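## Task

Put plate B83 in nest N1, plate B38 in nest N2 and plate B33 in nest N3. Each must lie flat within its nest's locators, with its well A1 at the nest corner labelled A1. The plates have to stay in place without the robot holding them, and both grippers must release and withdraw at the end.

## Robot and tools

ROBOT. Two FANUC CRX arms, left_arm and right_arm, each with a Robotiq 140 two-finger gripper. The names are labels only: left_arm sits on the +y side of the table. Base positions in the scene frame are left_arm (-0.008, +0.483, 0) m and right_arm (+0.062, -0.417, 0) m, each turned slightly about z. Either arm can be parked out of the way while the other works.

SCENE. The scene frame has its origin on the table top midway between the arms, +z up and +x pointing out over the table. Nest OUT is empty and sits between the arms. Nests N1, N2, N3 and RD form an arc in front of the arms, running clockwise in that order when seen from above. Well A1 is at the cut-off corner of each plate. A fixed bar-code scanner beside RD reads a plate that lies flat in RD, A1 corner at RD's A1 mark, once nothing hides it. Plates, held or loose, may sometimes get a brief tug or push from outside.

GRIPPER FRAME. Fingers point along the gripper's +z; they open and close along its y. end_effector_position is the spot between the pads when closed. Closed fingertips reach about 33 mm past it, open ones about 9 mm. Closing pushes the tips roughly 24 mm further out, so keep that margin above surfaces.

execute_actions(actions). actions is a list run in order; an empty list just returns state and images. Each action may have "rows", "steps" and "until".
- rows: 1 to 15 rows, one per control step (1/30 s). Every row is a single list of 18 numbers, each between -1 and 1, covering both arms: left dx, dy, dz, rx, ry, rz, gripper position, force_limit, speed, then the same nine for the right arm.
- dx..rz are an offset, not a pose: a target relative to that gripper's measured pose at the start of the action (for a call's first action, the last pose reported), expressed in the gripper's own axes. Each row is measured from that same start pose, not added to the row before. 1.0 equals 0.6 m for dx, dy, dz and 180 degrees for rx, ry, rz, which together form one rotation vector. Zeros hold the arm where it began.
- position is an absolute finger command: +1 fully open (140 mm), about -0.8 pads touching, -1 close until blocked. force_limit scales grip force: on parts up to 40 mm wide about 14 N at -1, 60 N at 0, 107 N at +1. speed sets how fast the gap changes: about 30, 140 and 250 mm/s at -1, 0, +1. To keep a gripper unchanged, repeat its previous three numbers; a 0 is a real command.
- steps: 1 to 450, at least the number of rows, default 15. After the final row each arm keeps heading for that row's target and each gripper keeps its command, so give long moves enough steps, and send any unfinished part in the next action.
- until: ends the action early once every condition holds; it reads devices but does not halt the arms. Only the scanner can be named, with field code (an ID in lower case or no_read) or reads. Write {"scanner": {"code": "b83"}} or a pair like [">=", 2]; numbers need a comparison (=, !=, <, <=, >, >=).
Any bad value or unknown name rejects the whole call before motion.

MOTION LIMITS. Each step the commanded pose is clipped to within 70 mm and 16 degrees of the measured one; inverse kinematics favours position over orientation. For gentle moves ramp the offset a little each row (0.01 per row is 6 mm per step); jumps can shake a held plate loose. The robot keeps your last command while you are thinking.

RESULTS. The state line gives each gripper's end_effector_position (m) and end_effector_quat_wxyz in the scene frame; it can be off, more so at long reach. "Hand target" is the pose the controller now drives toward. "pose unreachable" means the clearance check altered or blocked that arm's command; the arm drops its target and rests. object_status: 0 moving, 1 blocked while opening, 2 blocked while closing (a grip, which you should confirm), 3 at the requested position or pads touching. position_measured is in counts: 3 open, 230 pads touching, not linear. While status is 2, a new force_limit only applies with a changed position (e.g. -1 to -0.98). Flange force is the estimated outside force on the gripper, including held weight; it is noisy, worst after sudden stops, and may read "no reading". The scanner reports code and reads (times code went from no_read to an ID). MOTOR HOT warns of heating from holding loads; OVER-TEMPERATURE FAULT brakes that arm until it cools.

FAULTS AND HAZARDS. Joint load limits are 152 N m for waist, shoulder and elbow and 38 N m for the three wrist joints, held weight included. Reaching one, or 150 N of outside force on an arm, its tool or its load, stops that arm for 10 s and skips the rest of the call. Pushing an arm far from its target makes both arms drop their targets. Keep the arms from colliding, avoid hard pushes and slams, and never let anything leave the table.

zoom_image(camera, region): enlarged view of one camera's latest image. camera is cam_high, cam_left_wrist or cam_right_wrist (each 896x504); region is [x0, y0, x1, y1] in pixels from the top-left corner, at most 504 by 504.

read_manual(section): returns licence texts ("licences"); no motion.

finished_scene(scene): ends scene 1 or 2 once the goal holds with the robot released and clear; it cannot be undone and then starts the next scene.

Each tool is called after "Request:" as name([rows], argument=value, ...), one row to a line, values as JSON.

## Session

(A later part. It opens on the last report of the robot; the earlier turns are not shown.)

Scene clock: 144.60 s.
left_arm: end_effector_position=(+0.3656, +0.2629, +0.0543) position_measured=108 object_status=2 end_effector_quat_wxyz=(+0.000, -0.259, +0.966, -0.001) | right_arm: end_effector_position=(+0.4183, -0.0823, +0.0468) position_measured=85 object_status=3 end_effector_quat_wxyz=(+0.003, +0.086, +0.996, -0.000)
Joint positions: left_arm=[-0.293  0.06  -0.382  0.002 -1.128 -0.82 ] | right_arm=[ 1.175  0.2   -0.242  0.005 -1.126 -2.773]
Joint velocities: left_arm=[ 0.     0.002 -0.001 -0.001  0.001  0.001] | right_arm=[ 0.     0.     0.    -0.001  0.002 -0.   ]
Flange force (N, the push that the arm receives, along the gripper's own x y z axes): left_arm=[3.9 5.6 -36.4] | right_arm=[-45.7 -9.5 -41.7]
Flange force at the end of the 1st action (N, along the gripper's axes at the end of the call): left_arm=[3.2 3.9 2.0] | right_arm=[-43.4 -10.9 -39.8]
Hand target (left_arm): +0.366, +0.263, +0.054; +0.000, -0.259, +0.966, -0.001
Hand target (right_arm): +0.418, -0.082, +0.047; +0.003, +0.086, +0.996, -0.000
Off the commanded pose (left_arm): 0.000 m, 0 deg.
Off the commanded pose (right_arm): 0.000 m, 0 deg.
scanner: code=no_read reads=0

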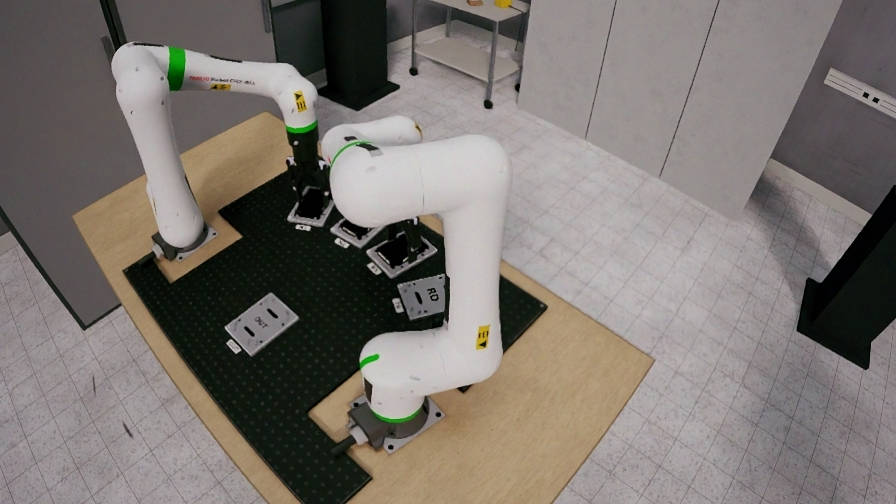

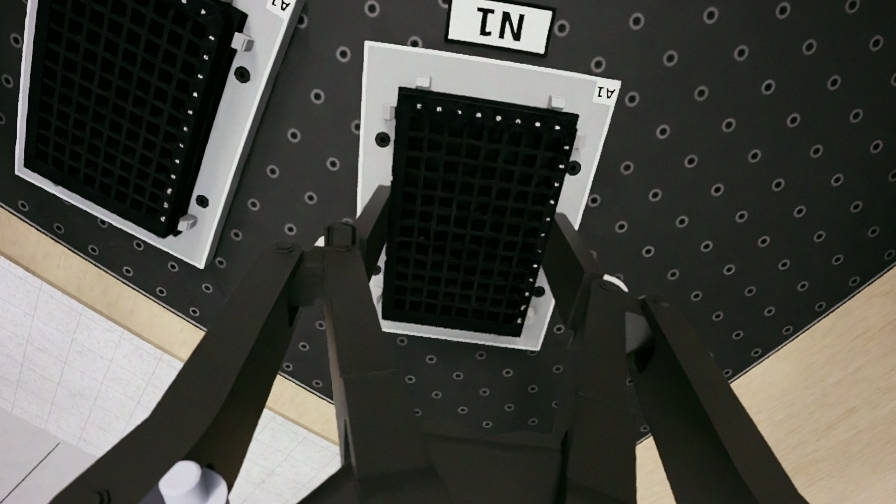

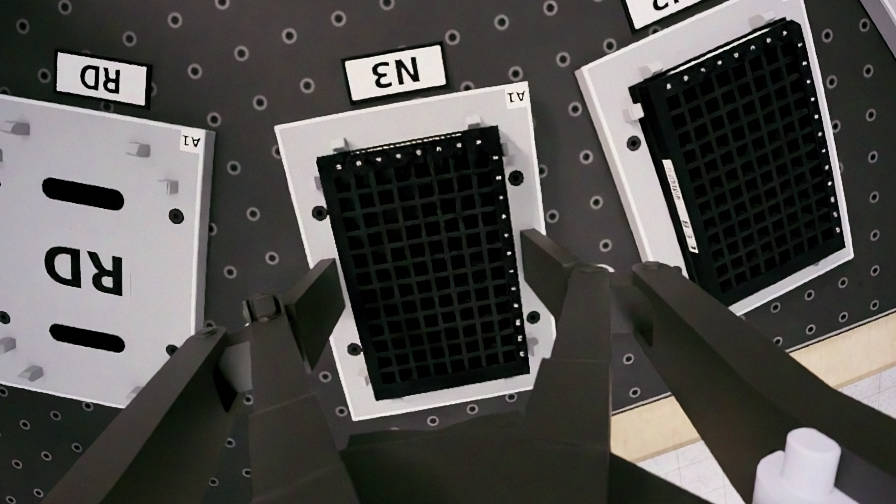

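Request:
execute_actions([
  {"rows":[[0,0,-0.002,0,0,0,-1,0,-0.6,0,0,-0.003,0,0,0,0.35,0,0],[0,0,-0.004,0,0,0,-1,0,-0.6,0,0,-0.006,0,0,0,0.35,0,0],[0,0,-0.007,0,0,0,-1,0,-0.6,0,0,-0.01,0,0,0,0.35,0,0],[0,0,-0.011,0,0,0,-1,0,-0.6,0,0,-0.015,0,0,0,0.35,0,0],[0,0,-0.016,0,0,0,-1,0,-0.6,0,0,-0.02,0,0,0,0.35,0,0],[0,0,-0.021,0,0,0,-1,0,-0.6,0,0,-0.027,0,0,0,0.35,0,0],[0,0,-0.026,0,0,0,-1,0,-0.6,0,0,-0.034,0,0,0,0.35,0,0],[0,0,-0.0295,0,0,0,-1,0,-0.6,0,0,-0.0405,0,0,0,0.35,0,0]],"steps":20},
])

Scene clock: 150.40 s.
left_arm: end_effector_position=(+0.3655, +0.2629, +0.0720) position_measured=109 object_status=2 end_effector_quat_wxyz=(+0.000, -0.259, +0.966, -0.001) | right_arm: end_effector_position=(+0.4182, -0.0822, +0.0711) position_measured=85 object_status=3 end_effector_quat_wxyz=(+0.003, +0.087, +0.996, -0.000)
Joint positions: left_arm=[-0.293  0.041 -0.356  0.002 -1.172 -0.82 ] | right_arm=[ 1.175  0.176 -0.209  0.005 -1.183 -2.773]
Joint velocities: left_arm=[ 0.    -0.     0.    -0.    -0.001 -0.   ] | right_arm=[ 0.    -0.     0.002 -0.    -0.    -0.   ]
Flange force (N, the push that the arm receives, along the gripper's own x y z axes): left_arm=[4.0 3.3 1.9] | right_arm=[4.5 -6.1 1.5]
Hand target (left_arm): +0.366, +0.263, +0.072; +0.000, -0.259, +0.966, -0.001
Hand target (right_arm): +0.418, -0.082, +0.071; +0.003, +0.086, +0.996, -0.000
Off the commanded pose (left_arm): 0.000 m, 0 deg.
Off the commanded pose (right_arm): 0.000 m, 0 deg.
scanner: code=no_read reads=0

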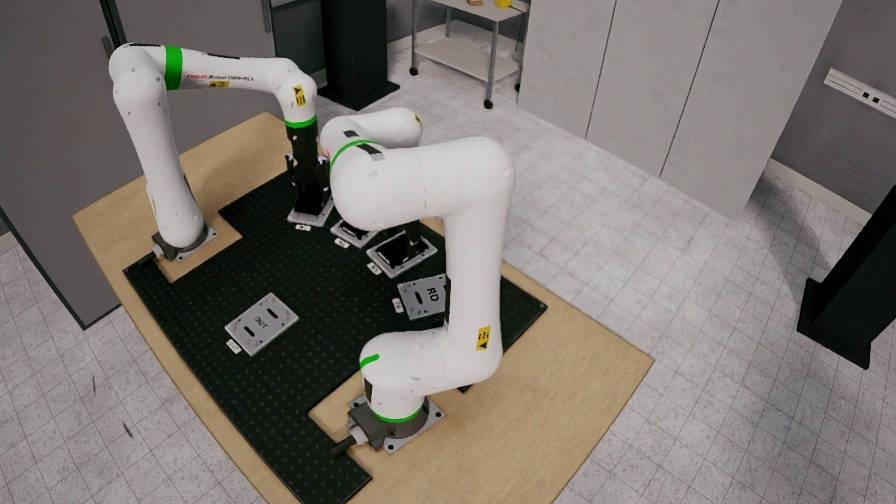

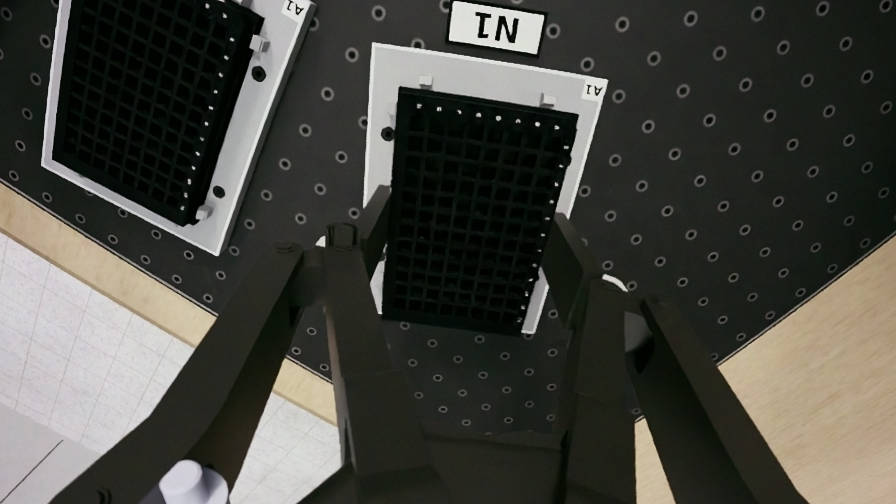

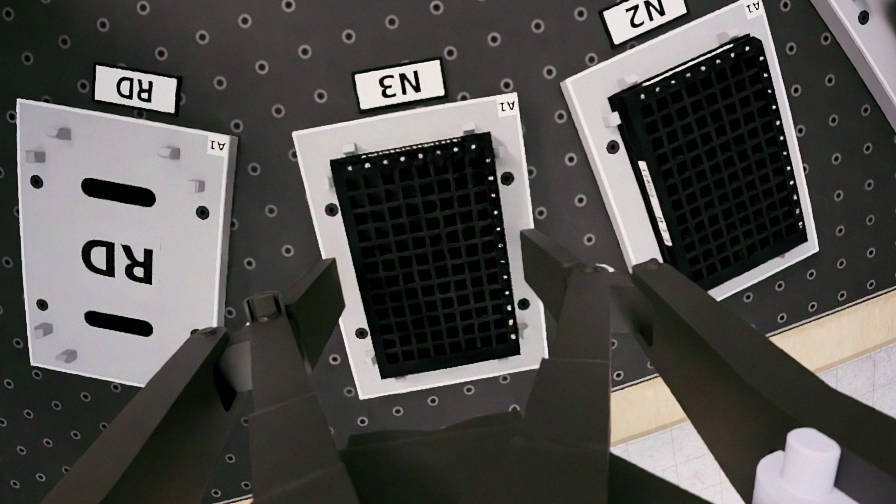

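Reference zooms.

Request:
zoom_image(camera="cam_left_wrist", region=[350, 20, 630, 180])

Request:
zoom_image(camera="cam_right_wrist", region=[270, 70, 550, 230])

Region (350, 20, 630, 180) of cam_left_wrist's 896x504 image, scaled by 1.800, with more detail than that image has; it fills the top 288 rows of this view, and the rest is white.

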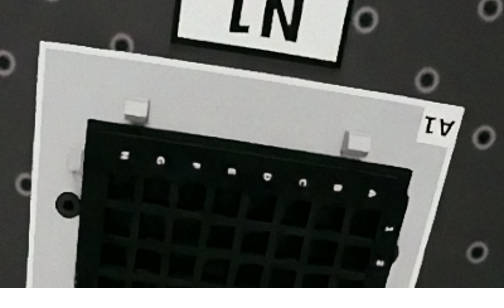

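Region (270, 70, 550, 230) of cam_right_wrist's 896x504 image, scaled by 1.800, with more detail than that image has; it fills the top 288 rows of this view, and the rest is white.

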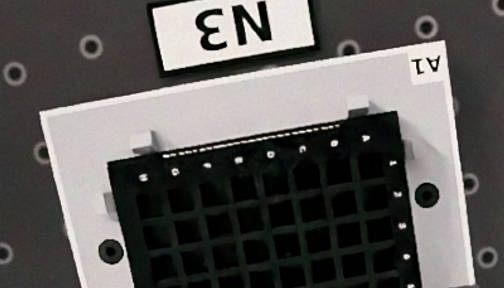

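Request:
execute_actions([
  {"rows":[[0,0,-0.01,0,0,0,-1,0,-0.6,0,0,-0.008,0,0,0,0.35,0,0],[-0.005,0.01,-0.02,0,0,0.004,-1,0,-0.6,0,0.005,-0.016,0,0,0,0.35,0,0],[-0.012,0.025,-0.03,0,0,0.01,-1,0,-0.6,0.002,0.015,-0.025,0,0,-0.006,0.35,0,0],[-0.022,0.045,-0.04,0,0,0.018,-1,0,-0.6,0.005,0.03,-0.025,0,0,-0.012,0.35,0,0],[-0.033,0.07,-0.05,0,0,0.027,-1,0,-0.6,0.008,0.05,-0.025,0,0,-0.02,0.35,0,0],[-0.045,0.095,-0.06,0,0,0.037,-1,0,-0.6,0.011,0.075,-0.025,0,0,-0.029,0.35,0,0],[-0.057,0.12,-0.067,0,0,0.046,-1,0,-0.6,0.015,0.1,-0.025,0,0,-0.038,0.35,0,0],[-0.069,0.145,-0.067,0,0,0.056,-1,0,-0.6,0.019,0.125,-0.025,0,0,-0.048,0.35,0,0],[-0.081,0.17,-0.067,0,0,0.066,-1,0,-0.6,0.023,0.15,-0.025,0,0,-0.057,0.35,0,0],[-0.093,0.195,-0.067,0,0,0.075,-1,0,-0.6,0.027,0.175,-0.025,0,0,-0.067,0.35,0,0],[-0.105,0.22,-0.067,0,0,0.085,-1,0,-0.6,0.031,0.2,-0.025,0,0,-0.076,0.35,0,0],[-0.117,0.245,-0.067,0,0,0.095,-1,0,-0.6,0.035,0.225,-0.025,0,0,-0.086,0.35,0,0],[-0.127,0.265,-0.067,0,0,0.103,-1,0,-0.6,0.038,0.25,-0.025,0,0,-0.095,0.35,0,0],[-0.133,0.28,-0.067,0,0,0.108,-1,0,-0.6,0.042,0.275,-0.02,0,0,-0.105,0.35,0,0],[-0.137,0.287,-0.067,0,0,0.111,-1,0,-0.6,0.0447,0.2917,0,0,0,-0.111,0.35,0,0]],"steps":36},
])

Request:
zoom_image(camera="cam_right_wrist", region=[270, 70, 550, 230])

Scene clock: 168.60 s.
left_arm: end_effector_position=(+0.3505, +0.4533, +0.1123) position_measured=109 object_status=2 end_effector_quat_wxyz=(+0.001, -0.088, +0.996, -0.001) | right_arm: end_effector_position=(+0.4213, +0.0949, +0.0705) position_measured=85 object_status=3 end_effector_quat_wxyz=(+0.002, -0.088, +0.996, -0.001)
Joint positions: left_arm=[ 0.223 -0.192 -0.473  0.003 -1.289 -1.685] | right_arm=[ 1.319  0.503  0.225  0.005 -1.292 -2.568]
Joint velocities: left_arm=[ 0.    -0.001 -0.    -0.    -0.     0.002] | right_arm=[ 0.     0.001  0.001 -0.     0.     0.   ]
Flange force (N, the push that the arm receives, along the gripper's own x y z axes): left_arm=[4.5 -0.9 2.2] | right_arm=[5.6 -6.8 1.0]
Hand target (left_arm): +0.350, +0.453, +0.112; +0.001, -0.088, +0.996, -0.001
Hand target (right_arm): +0.421, +0.095, +0.071; +0.002, -0.088, +0.996, -0.001
Off the commanded pose (left_arm): 0.000 m, 0 deg.
Off the commanded pose (right_arm): 0.001 m, 0 deg.
scanner: code=no_read reads=0

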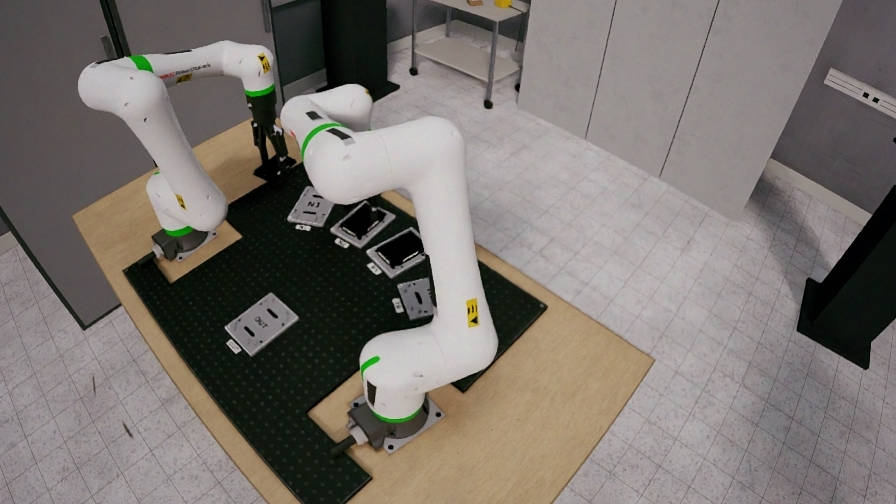

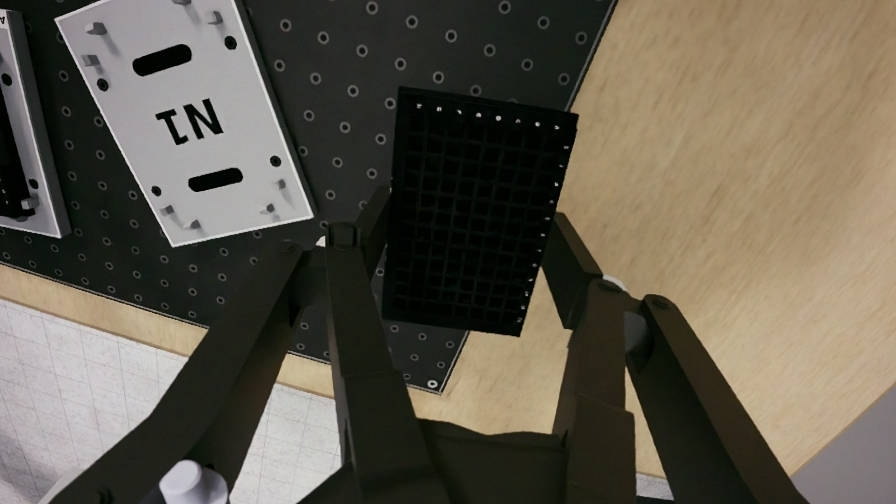

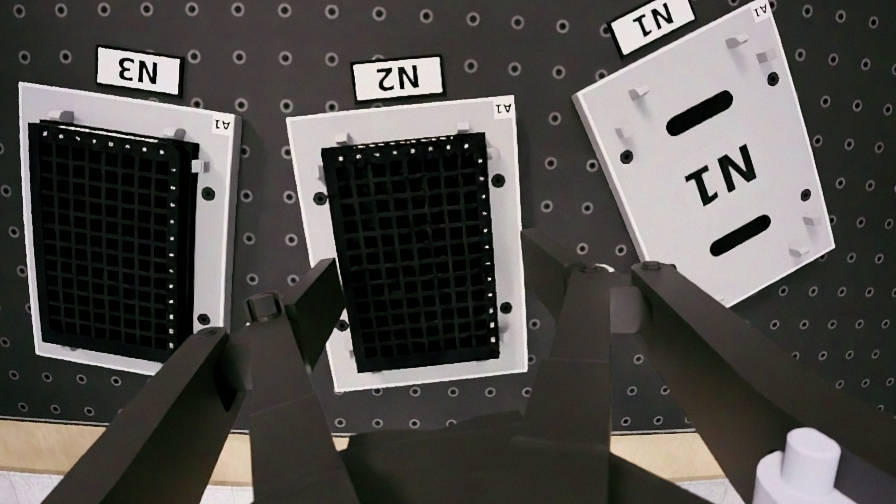

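Region (270, 70, 550, 230) of cam_right_wrist's 896x504 image, scaled by 1.800, with more detail than that image has; it fills the top 288 rows of this view, and the rest is white.

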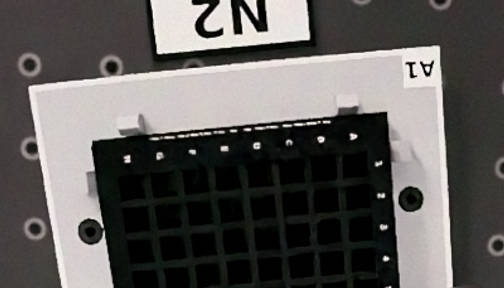

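Request:
execute_actions([
  {"rows":[[0,0,0,0,0,0,-1,0,-0.6,0.005,-0.0127,0,0,0,0.0205,0.35,0,0]],"steps":12},
  {"rows":[[0,0,0,0,0,0,-1,0,-0.6,0,0,0.01,0,0,0,0.35,0,0],[0,0,0,0,0,0,-1,0,-0.6,0,0,0.018,0,0,0,0.35,0,0],[0,0,0,0,0,0,-1,0,-0.6,0,0,0.026,0,0,0,0.35,0,0]],"steps":16},
])

Request:
zoom_image(camera="cam_right_wrist", region=[270, 70, 590, 420])

Scene clock: 183.27 s.
left_arm: end_effector_position=(+0.3505, +0.4533, +0.1123) position_measured=109 object_status=2 end_effector_quat_wxyz=(+0.001, -0.088, +0.996, -0.001) | right_arm: end_effector_position=(+0.4198, +0.0868, +0.0550) position_measured=85 object_status=3 end_effector_quat_wxyz=(+0.002, -0.055, +0.998, -0.000)
Joint positions: left_arm=[ 0.223 -0.192 -0.473  0.003 -1.29  -1.685] | right_arm=[ 1.316  0.496  0.177  0.005 -1.251 -2.63 ]
Joint velocities: left_arm=[ 0.     0.     0.    -0.    -0.001  0.001] | right_arm=[ 0.     0.001 -0.001 -0.001  0.     0.   ]
Flange force (N, the push that the arm receives, along the gripper's own x y z axes): left_arm=[3.9 -0.4 2.6] | right_arm=[5.1 -6.2 2.3]
Flange force at the end of the 1st action (N, along the gripper's axes at the end of the call): left_arm=[3.4 0.9 1.2] | right_arm=[-1.9 -3.0 -0.3]
Hand target (left_arm): +0.350, +0.453, +0.112; +0.001, -0.088, +0.996, -0.001
Hand target (right_arm): +0.420, +0.087, +0.055; +0.002, -0.055, +0.998, -0.000
Off the commanded pose (left_arm): 0.000 m, 0 deg.
Off the commanded pose (right_arm): 0.000 m, 0 deg.
scanner: code=no_read reads=0

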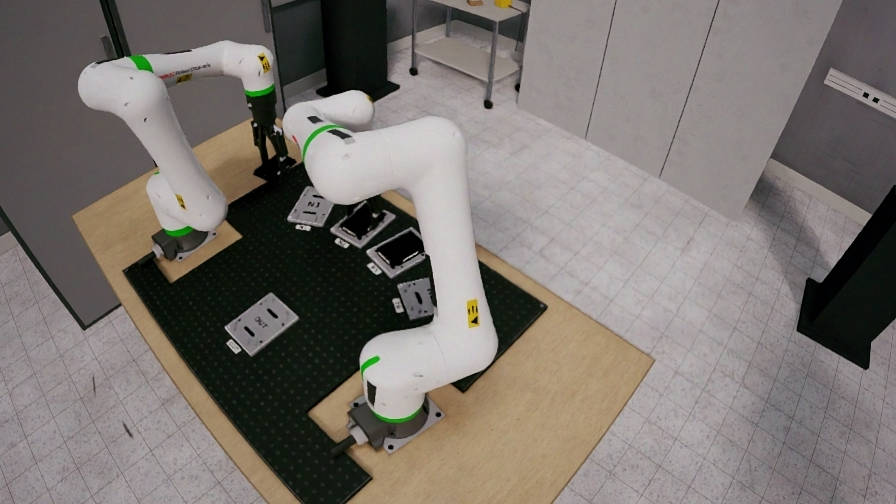

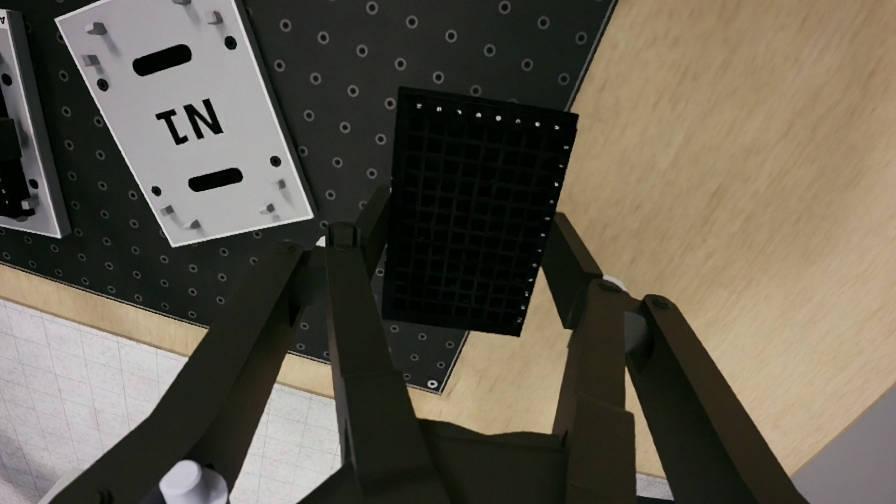

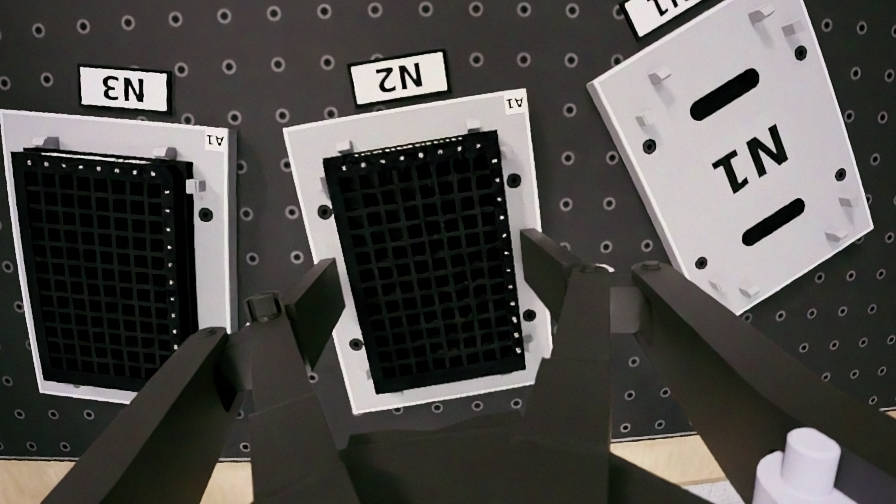

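Region (270, 70, 590, 420) of cam_right_wrist's 896x504 image, scaled by 1.440, with more detail than that image has; it fills the left 461 columns of this view, and the rest is white.

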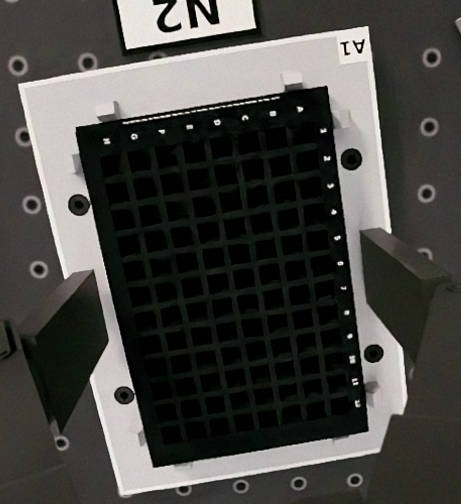

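Centered. Grip and lift to reference height.

Request:
execute_actions([
  {"rows":[[0,0,0,0,0,0,-1,0,-0.6,0,0,0,0,0,0,-1,0,-0.6]],"steps":14},
  {"rows":[[0,0,0,0,0,0,-1,0,-0.6,0,0,-0.002,0,0,0,-1,0,-0.6],[0,0,0,0,0,0,-1,0,-0.6,0,0,-0.005,0,0,0,-1,0,-0.6],[0,0,0,0,0,0,-1,0,-0.6,0,0,-0.009,0,0,0,-1,0,-0.6],[0,0,0,0,0,0,-1,0,-0.6,0,0,-0.014,0,0,0,-1,0,-0.6],[0,0,0,0,0,0,-1,0,-0.6,0,0,-0.019,0,0,0,-1,0,-0.6],[0,0,0,0,0,0,-1,0,-0.6,0,0,-0.024,0,0,0,-1,0,-0.6],[0,0,0,0,0,0,-1,0,-0.6,0,0,-0.027,0,0,0,-1,0,-0.6]],"steps":18},
])

Request:
zoom_image(camera="cam_right_wrist", region=[270, 70, 550, 230])

Scene clock: 190.53 s.
left_arm: end_effector_position=(+0.3505, +0.4533, +0.1123) position_measured=109 object_status=2 end_effector_quat_wxyz=(+0.001, -0.088, +0.996, -0.001) | right_arm: end_effector_position=(+0.4198, +0.0869, +0.0713) position_measured=110 object_status=2 end_effector_quat_wxyz=(+0.003, -0.055, +0.998, -0.000)
Joint positions: left_arm=[ 0.223 -0.192 -0.473  0.003 -1.29  -1.685] | right_arm=[ 1.316  0.484  0.199  0.005 -1.285 -2.63 ]
Joint velocities: left_arm=[ 0.    -0.001 -0.    -0.     0.001  0.   ] | right_arm=[ 0.     0.    -0.001  0.001  0.001 -0.   ]
Flange force (N, the push that the arm receives, along the gripper's own x y z axes): left_arm=[6.4 0.9 4.6] | right_arm=[5.6 -6.2 2.0]
Flange force at the end of the 1st action (N, along the gripper's axes at the end of the call): left_arm=[3.1 -0.2 1.5] | right_arm=[12.3 -13.2 -44.4]
Hand target (left_arm): +0.350, +0.453, +0.112; +0.001, -0.088, +0.996, -0.001
Hand target (right_arm): +0.420, +0.087, +0.071; +0.003, -0.055, +0.998, -0.000
Off the commanded pose (left_arm): 0.000 m, 0 deg.
Off the commanded pose (right_arm): 0.000 m, 0 deg.
scanner: code=no_read reads=0

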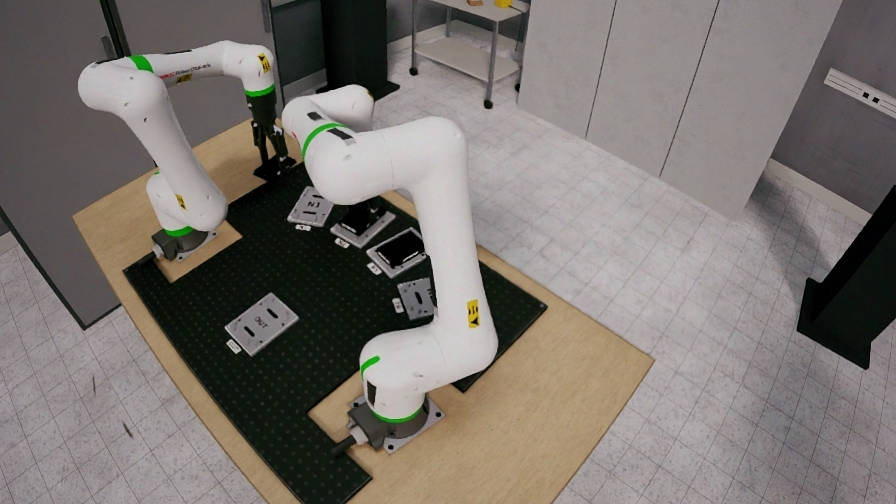

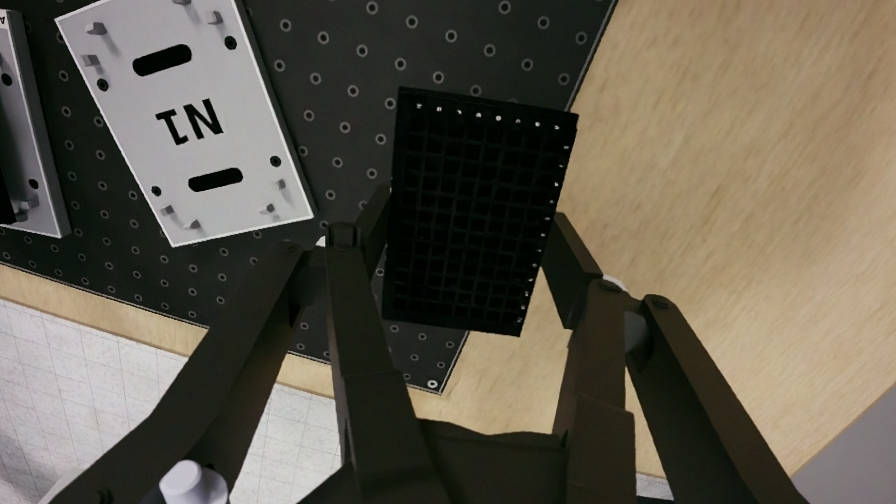

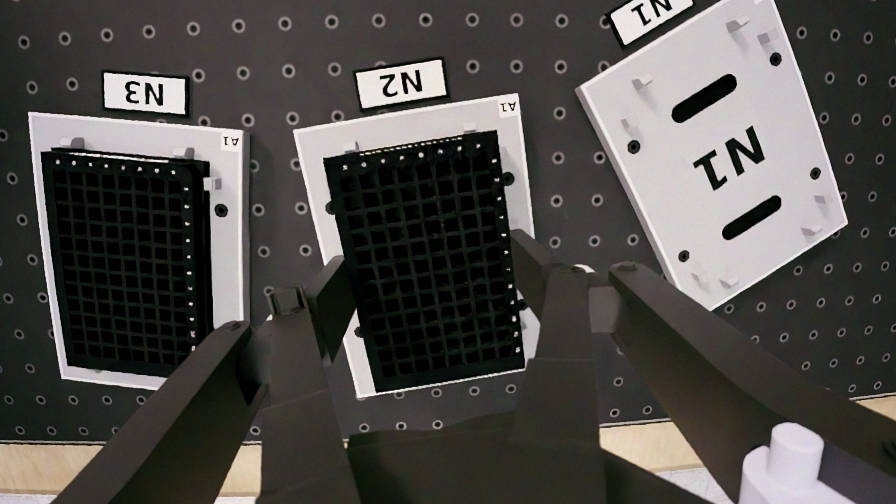

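Region (270, 70, 550, 230) of cam_right_wrist's 896x504 image, scaled by 1.800, with more detail than that image has; it fills the top 288 rows of this view, and the rest is white.

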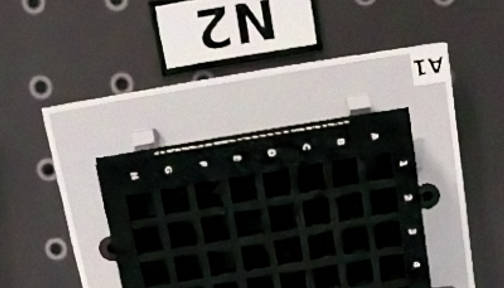

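Request:
execute_actions([
  {"rows":[[0,0,0,0,0,0,-1,0,-0.6,0,0,-0.01,0,0,0,-1,0,-0.6],[0,0,0,0,0,0,-1,0,-0.6,0,0,-0.025,0,0,0,-1,0,-0.6],[0,0,0,0,0,0,-1,0,-0.6,0,0,-0.04,0,0,0,-1,0,-0.6],[0,0,0,0,0,0,-1,0,-0.6,0,0,-0.055,0,0,0,-1,0,-0.6],[0,0,0,0,0,0,-1,0,-0.6,0,0,-0.07,0,0,0,-1,0,-0.6],[0,0,0,0,0,0,-1,0,-0.6,0,-0.01,-0.085,0,0,0,-1,0,-0.6],[0,-0.005,0,0,0,0,-1,0,-0.6,0,-0.02,-0.1,0,0,0,-1,0,-0.6],[0,-0.015,0,0,0,0,-1,0,-0.6,0,-0.035,-0.115,0,0,0,-1,0,-0.6],[0,-0.03,0,0,0,0,-1,0,-0.6,0,-0.055,-0.115,0,0,0.005,-1,0,-0.6],[0,-0.045,0,0,0,0,-1,0,-0.6,0.003,-0.08,-0.115,0,0,0.01,-1,0,-0.6],[0,-0.065,0,0,0,0.003,-1,0,-0.6,0.006,-0.11,-0.115,0,0,0.02,-1,0,-0.6],[0,-0.085,0,0,0,0.006,-1,0,-0.6,0.008,-0.14,-0.115,0,0,0.03,-1,0,-0.6],[0,-0.11,0,0,0,0.01,-1,0,-0.6,0.01,-0.17,-0.115,0,0,0.04,-1,0,-0.6],[0,-0.14,0,0,0,0.015,-1,0,-0.6,0.012,-0.2,-0.115,0,0,0.05,-1,0,-0.6],[-0.0065,-0.6215,0.03,0,0,0.0211,-1,0,-0.6,0.049,-0.895,-0.115,0,0,0.086,-1,0,-0.6]],"steps":55},
  {"rows":[[0,0,0.012,0,0,0,-1,0,-0.6,0,0,0,0,0,0,-1,0,-0.6],[0,0,0.025,0,0,0,-1,0,-0.6,0,0,0,0,0,0,-1,0,-0.6],[0,0,0.037,0,0,0,-1,0,-0.6,0,0,0,0,0,0,-1,0,-0.6]],"steps":16},
])

Request:
zoom_image(camera="cam_left_wrist", region=[350, 20, 630, 180])

Scene clock: 211.77 s.
left_arm: end_effector_position=(+0.4195, +0.0866, +0.0718) position_measured=109 object_status=2 end_effector_quat_wxyz=(+0.000, -0.055, +0.998, -0.001) | right_arm: end_effector_position=(+0.4518, -0.4501, +0.1415) position_measured=110 object_status=2 end_effector_quat_wxyz=(+0.003, +0.080, +0.997, -0.000)
Joint positions: left_arm=[-0.589  0.4    0.082  0.001 -1.252 -0.939] | right_arm=[ 0.405 -0.129 -0.349  0.002 -1.346 -1.988]
Joint velocities: left_arm=[-0.     0.001 -0.    -0.    -0.    -0.   ] | right_arm=[-0.001 -0.    -0.002  0.001  0.002 -0.   ]
Flange force (N, the push that the arm receives, along the gripper's own x y z axes): left_arm=[7.1 6.1 0.1] | right_arm=[7.4 -3.3 1.0]
Flange force at the end of the 1st action (N, along the gripper's axes at the end of the call): left_arm=[7.2 6.6 1.6] | right_arm=[-1.8 -6.9 3.1]
Hand target (left_arm): +0.420, +0.087, +0.072; +0.000, -0.055, +0.998, -0.001
Hand target (right_arm): +0.452, -0.450, +0.141; +0.003, +0.080, +0.997, -0.000
Off the commanded pose (left_arm): 0.000 m, 0 deg.
Off the commanded pose (right_arm): 0.000 m, 0 deg.
scanner: code=no_read reads=0

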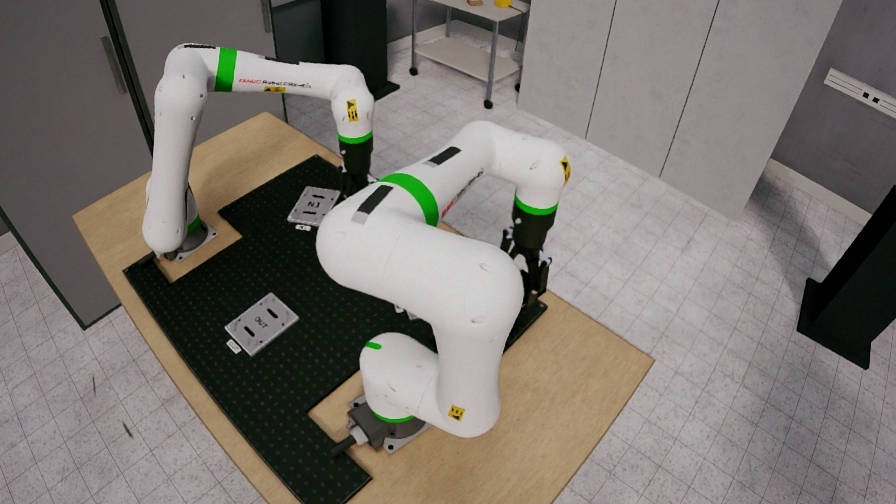

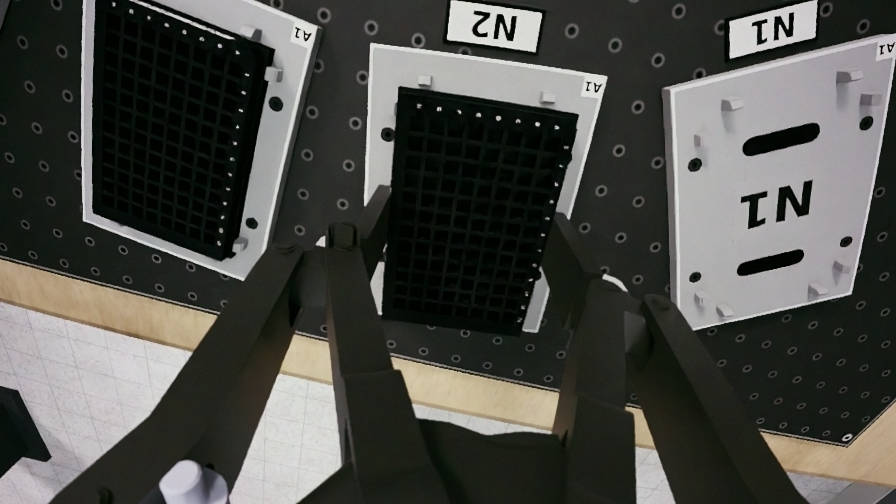

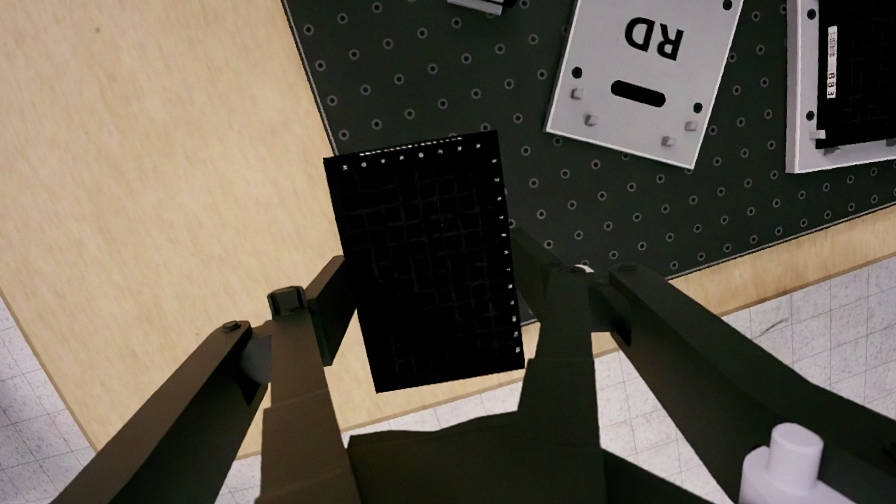

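Region (350, 20, 630, 180) of cam_left_wrist's 896x504 image, scaled by 1.800, with more detail than that image has; it fills the top 288 rows of this view, and the rest is white.

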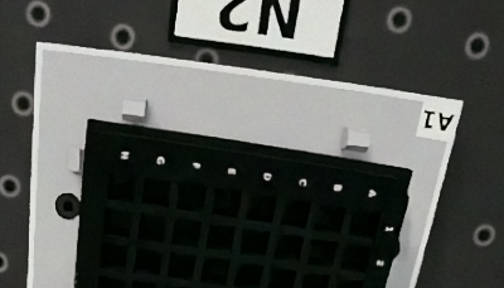

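Request:
execute_actions([
  {"rows":[[0.001,0.0013,0.006,0,0,-0.0055,-1,0,-0.6,0,0,0,0,0,0,-1,0,-0.6]],"steps":12},
])

Request:
zoom_image(camera="cam_left_wrist", region=[350, 20, 630, 350])

Scene clock: 216.40 s.
left_arm: end_effector_position=(+0.4188, +0.0873, +0.0682) position_measured=109 object_status=2 end_effector_quat_wxyz=(+0.000, -0.063, +0.998, -0.001) | right_arm: end_effector_position=(+0.4519, -0.4501, +0.1414) position_measured=110 object_status=2 end_effector_quat_wxyz=(+0.003, +0.080, +0.997, -0.000)
Joint positions: left_arm=[-0.588  0.401  0.074  0.001 -1.243 -0.922] | right_arm=[ 0.405 -0.129 -0.349  0.002 -1.345 -1.988]
Joint velocities: left_arm=[-0.    -0.001 -0.001 -0.     0.     0.001] | right_arm=[-0.     0.    -0.    -0.002  0.     0.   ]
Flange force (N, the push that the arm receives, along the gripper's own x y z axes): left_arm=[7.8 8.0 1.5] | right_arm=[3.5 -2.9 0.9]
Hand target (left_arm): +0.419, +0.087, +0.068; +0.000, -0.063, +0.998, -0.001
Hand target (right_arm): +0.452, -0.450, +0.141; +0.003, +0.080, +0.997, -0.000
Off the commanded pose (left_arm): 0.000 m, 0 deg.
Off the commanded pose (right_arm): 0.000 m, 0 deg.
scanner: code=no_read reads=0

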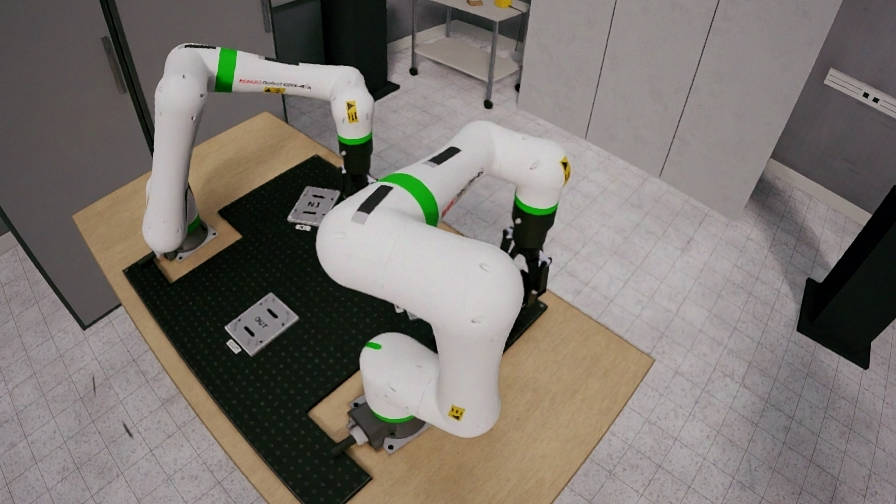

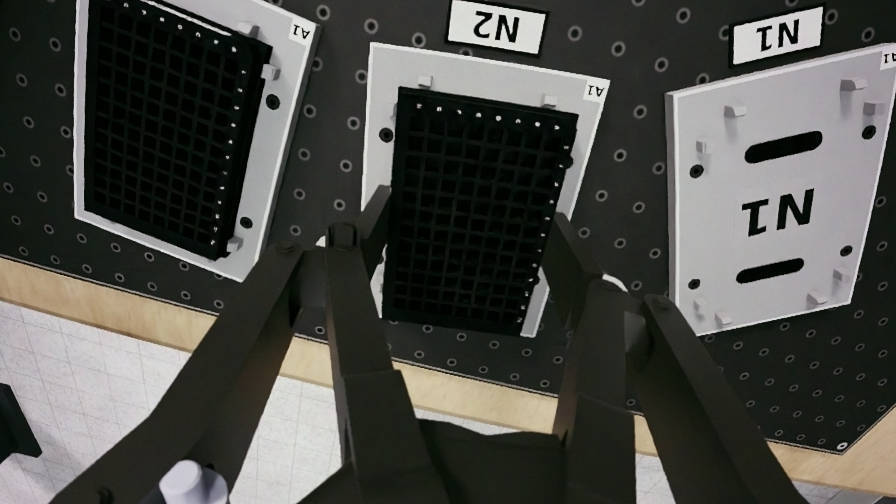

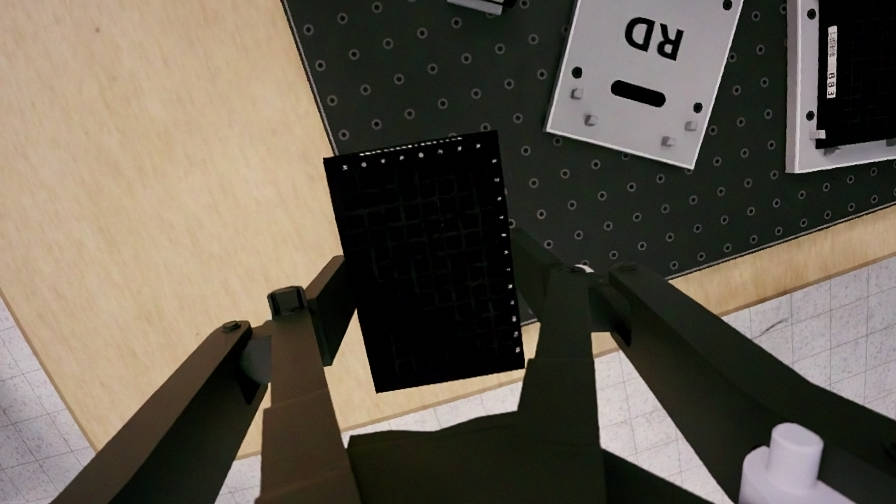

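Region (350, 20, 630, 350) of cam_left_wrist's 896x504 image, scaled by 1.527, with more detail than that image has; it fills the left 428 columns of this view, and the rest is white.

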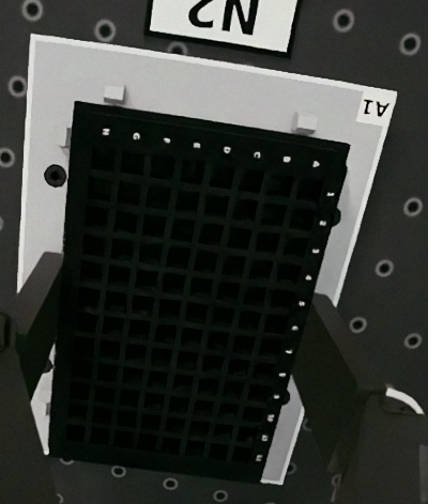

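Request:
execute_actions([
  {"rows":[[0,-0.0004,0.003,0,0,0,-1,0,-0.6,0,0,0,0,0,0,-1,0,-0.6],[0,-0.0004,0.006,0,0,0,-1,0,-0.6,0,0,0,0,0,0,-1,0,-0.6],[0,-0.0004,0.009,0,0,0,-1,0,-0.6,0,0,0,0,0,0,-1,0,-0.6],[0,-0.0004,0.012,0,0,0,-1,0,-0.6,0,0,0,0,0,0,-1,0,-0.6],[0,-0.0004,0.014,0,0,0,-1,0,-0.6,0,0,0,0,0,0,-1,0,-0.6],[0,-0.0004,0.016,0,0,0,-1,0,-0.6,0,0,0,0,0,0,-1,0,-0.6],[0,-0.0004,0.018,0,0,0,-1,0,-0.6,0,0,0,0,0,0,-1,0,-0.6],[0,-0.0004,0.019,0,0,0,-1,0,-0.6,0,0,0,0,0,0,-1,0,-0.6]],"steps":18},
])

Scene clock: 226.10 s.
left_arm: end_effector_position=(+0.4188, +0.0871, +0.0568) position_measured=109 object_status=2 end_effector_quat_wxyz=(+0.000, -0.063, +0.998, -0.001) | right_arm: end_effector_position=(+0.4519, -0.4501, +0.1415) position_measured=110 object_status=2 end_effector_quat_wxyz=(+0.003, +0.080, +0.997, -0.000)
Joint positions: left_arm=[-0.588  0.41   0.059  0.001 -1.219 -0.922] | right_arm=[ 0.405 -0.129 -0.349  0.002 -1.345 -1.988]
Joint velocities: left_arm=[ 0.     0.     0.002  0.    -0.001 -0.001] | right_arm=[-0.001  0.     0.001 -0.     0.001  0.   ]
Flange force (N, the push that the arm receives, along the gripper's own x y z axes): left_arm=[6.5 2.4 -0.5] | right_arm=[9.2 -4.4 2.9]
Hand target (left_arm): +0.419, +0.087, +0.057; +0.000, -0.063, +0.998, -0.001
Hand target (right_arm): +0.452, -0.450, +0.141; +0.003, +0.080, +0.997, -0.000
Off the commanded pose (left_arm): 0.000 m, 0 deg.
Off the commanded pose (right_arm): 0.000 m, 0 deg.
scanner: code=no_read reads=0

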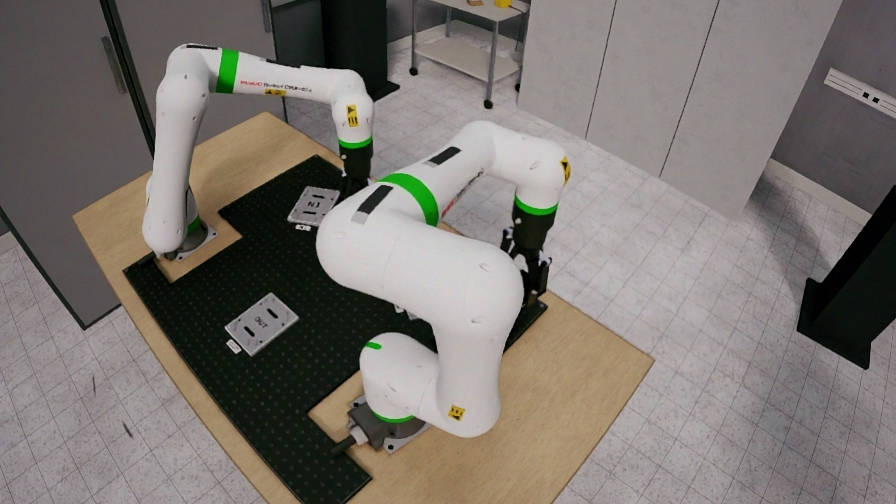

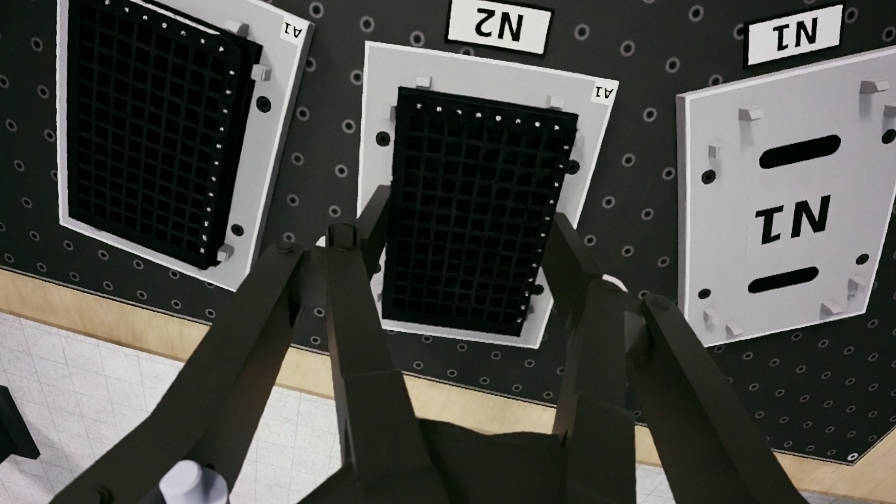

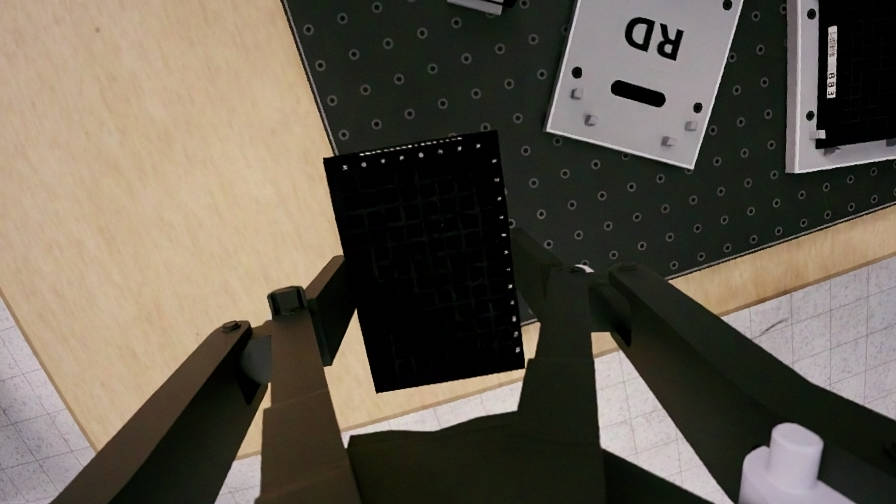

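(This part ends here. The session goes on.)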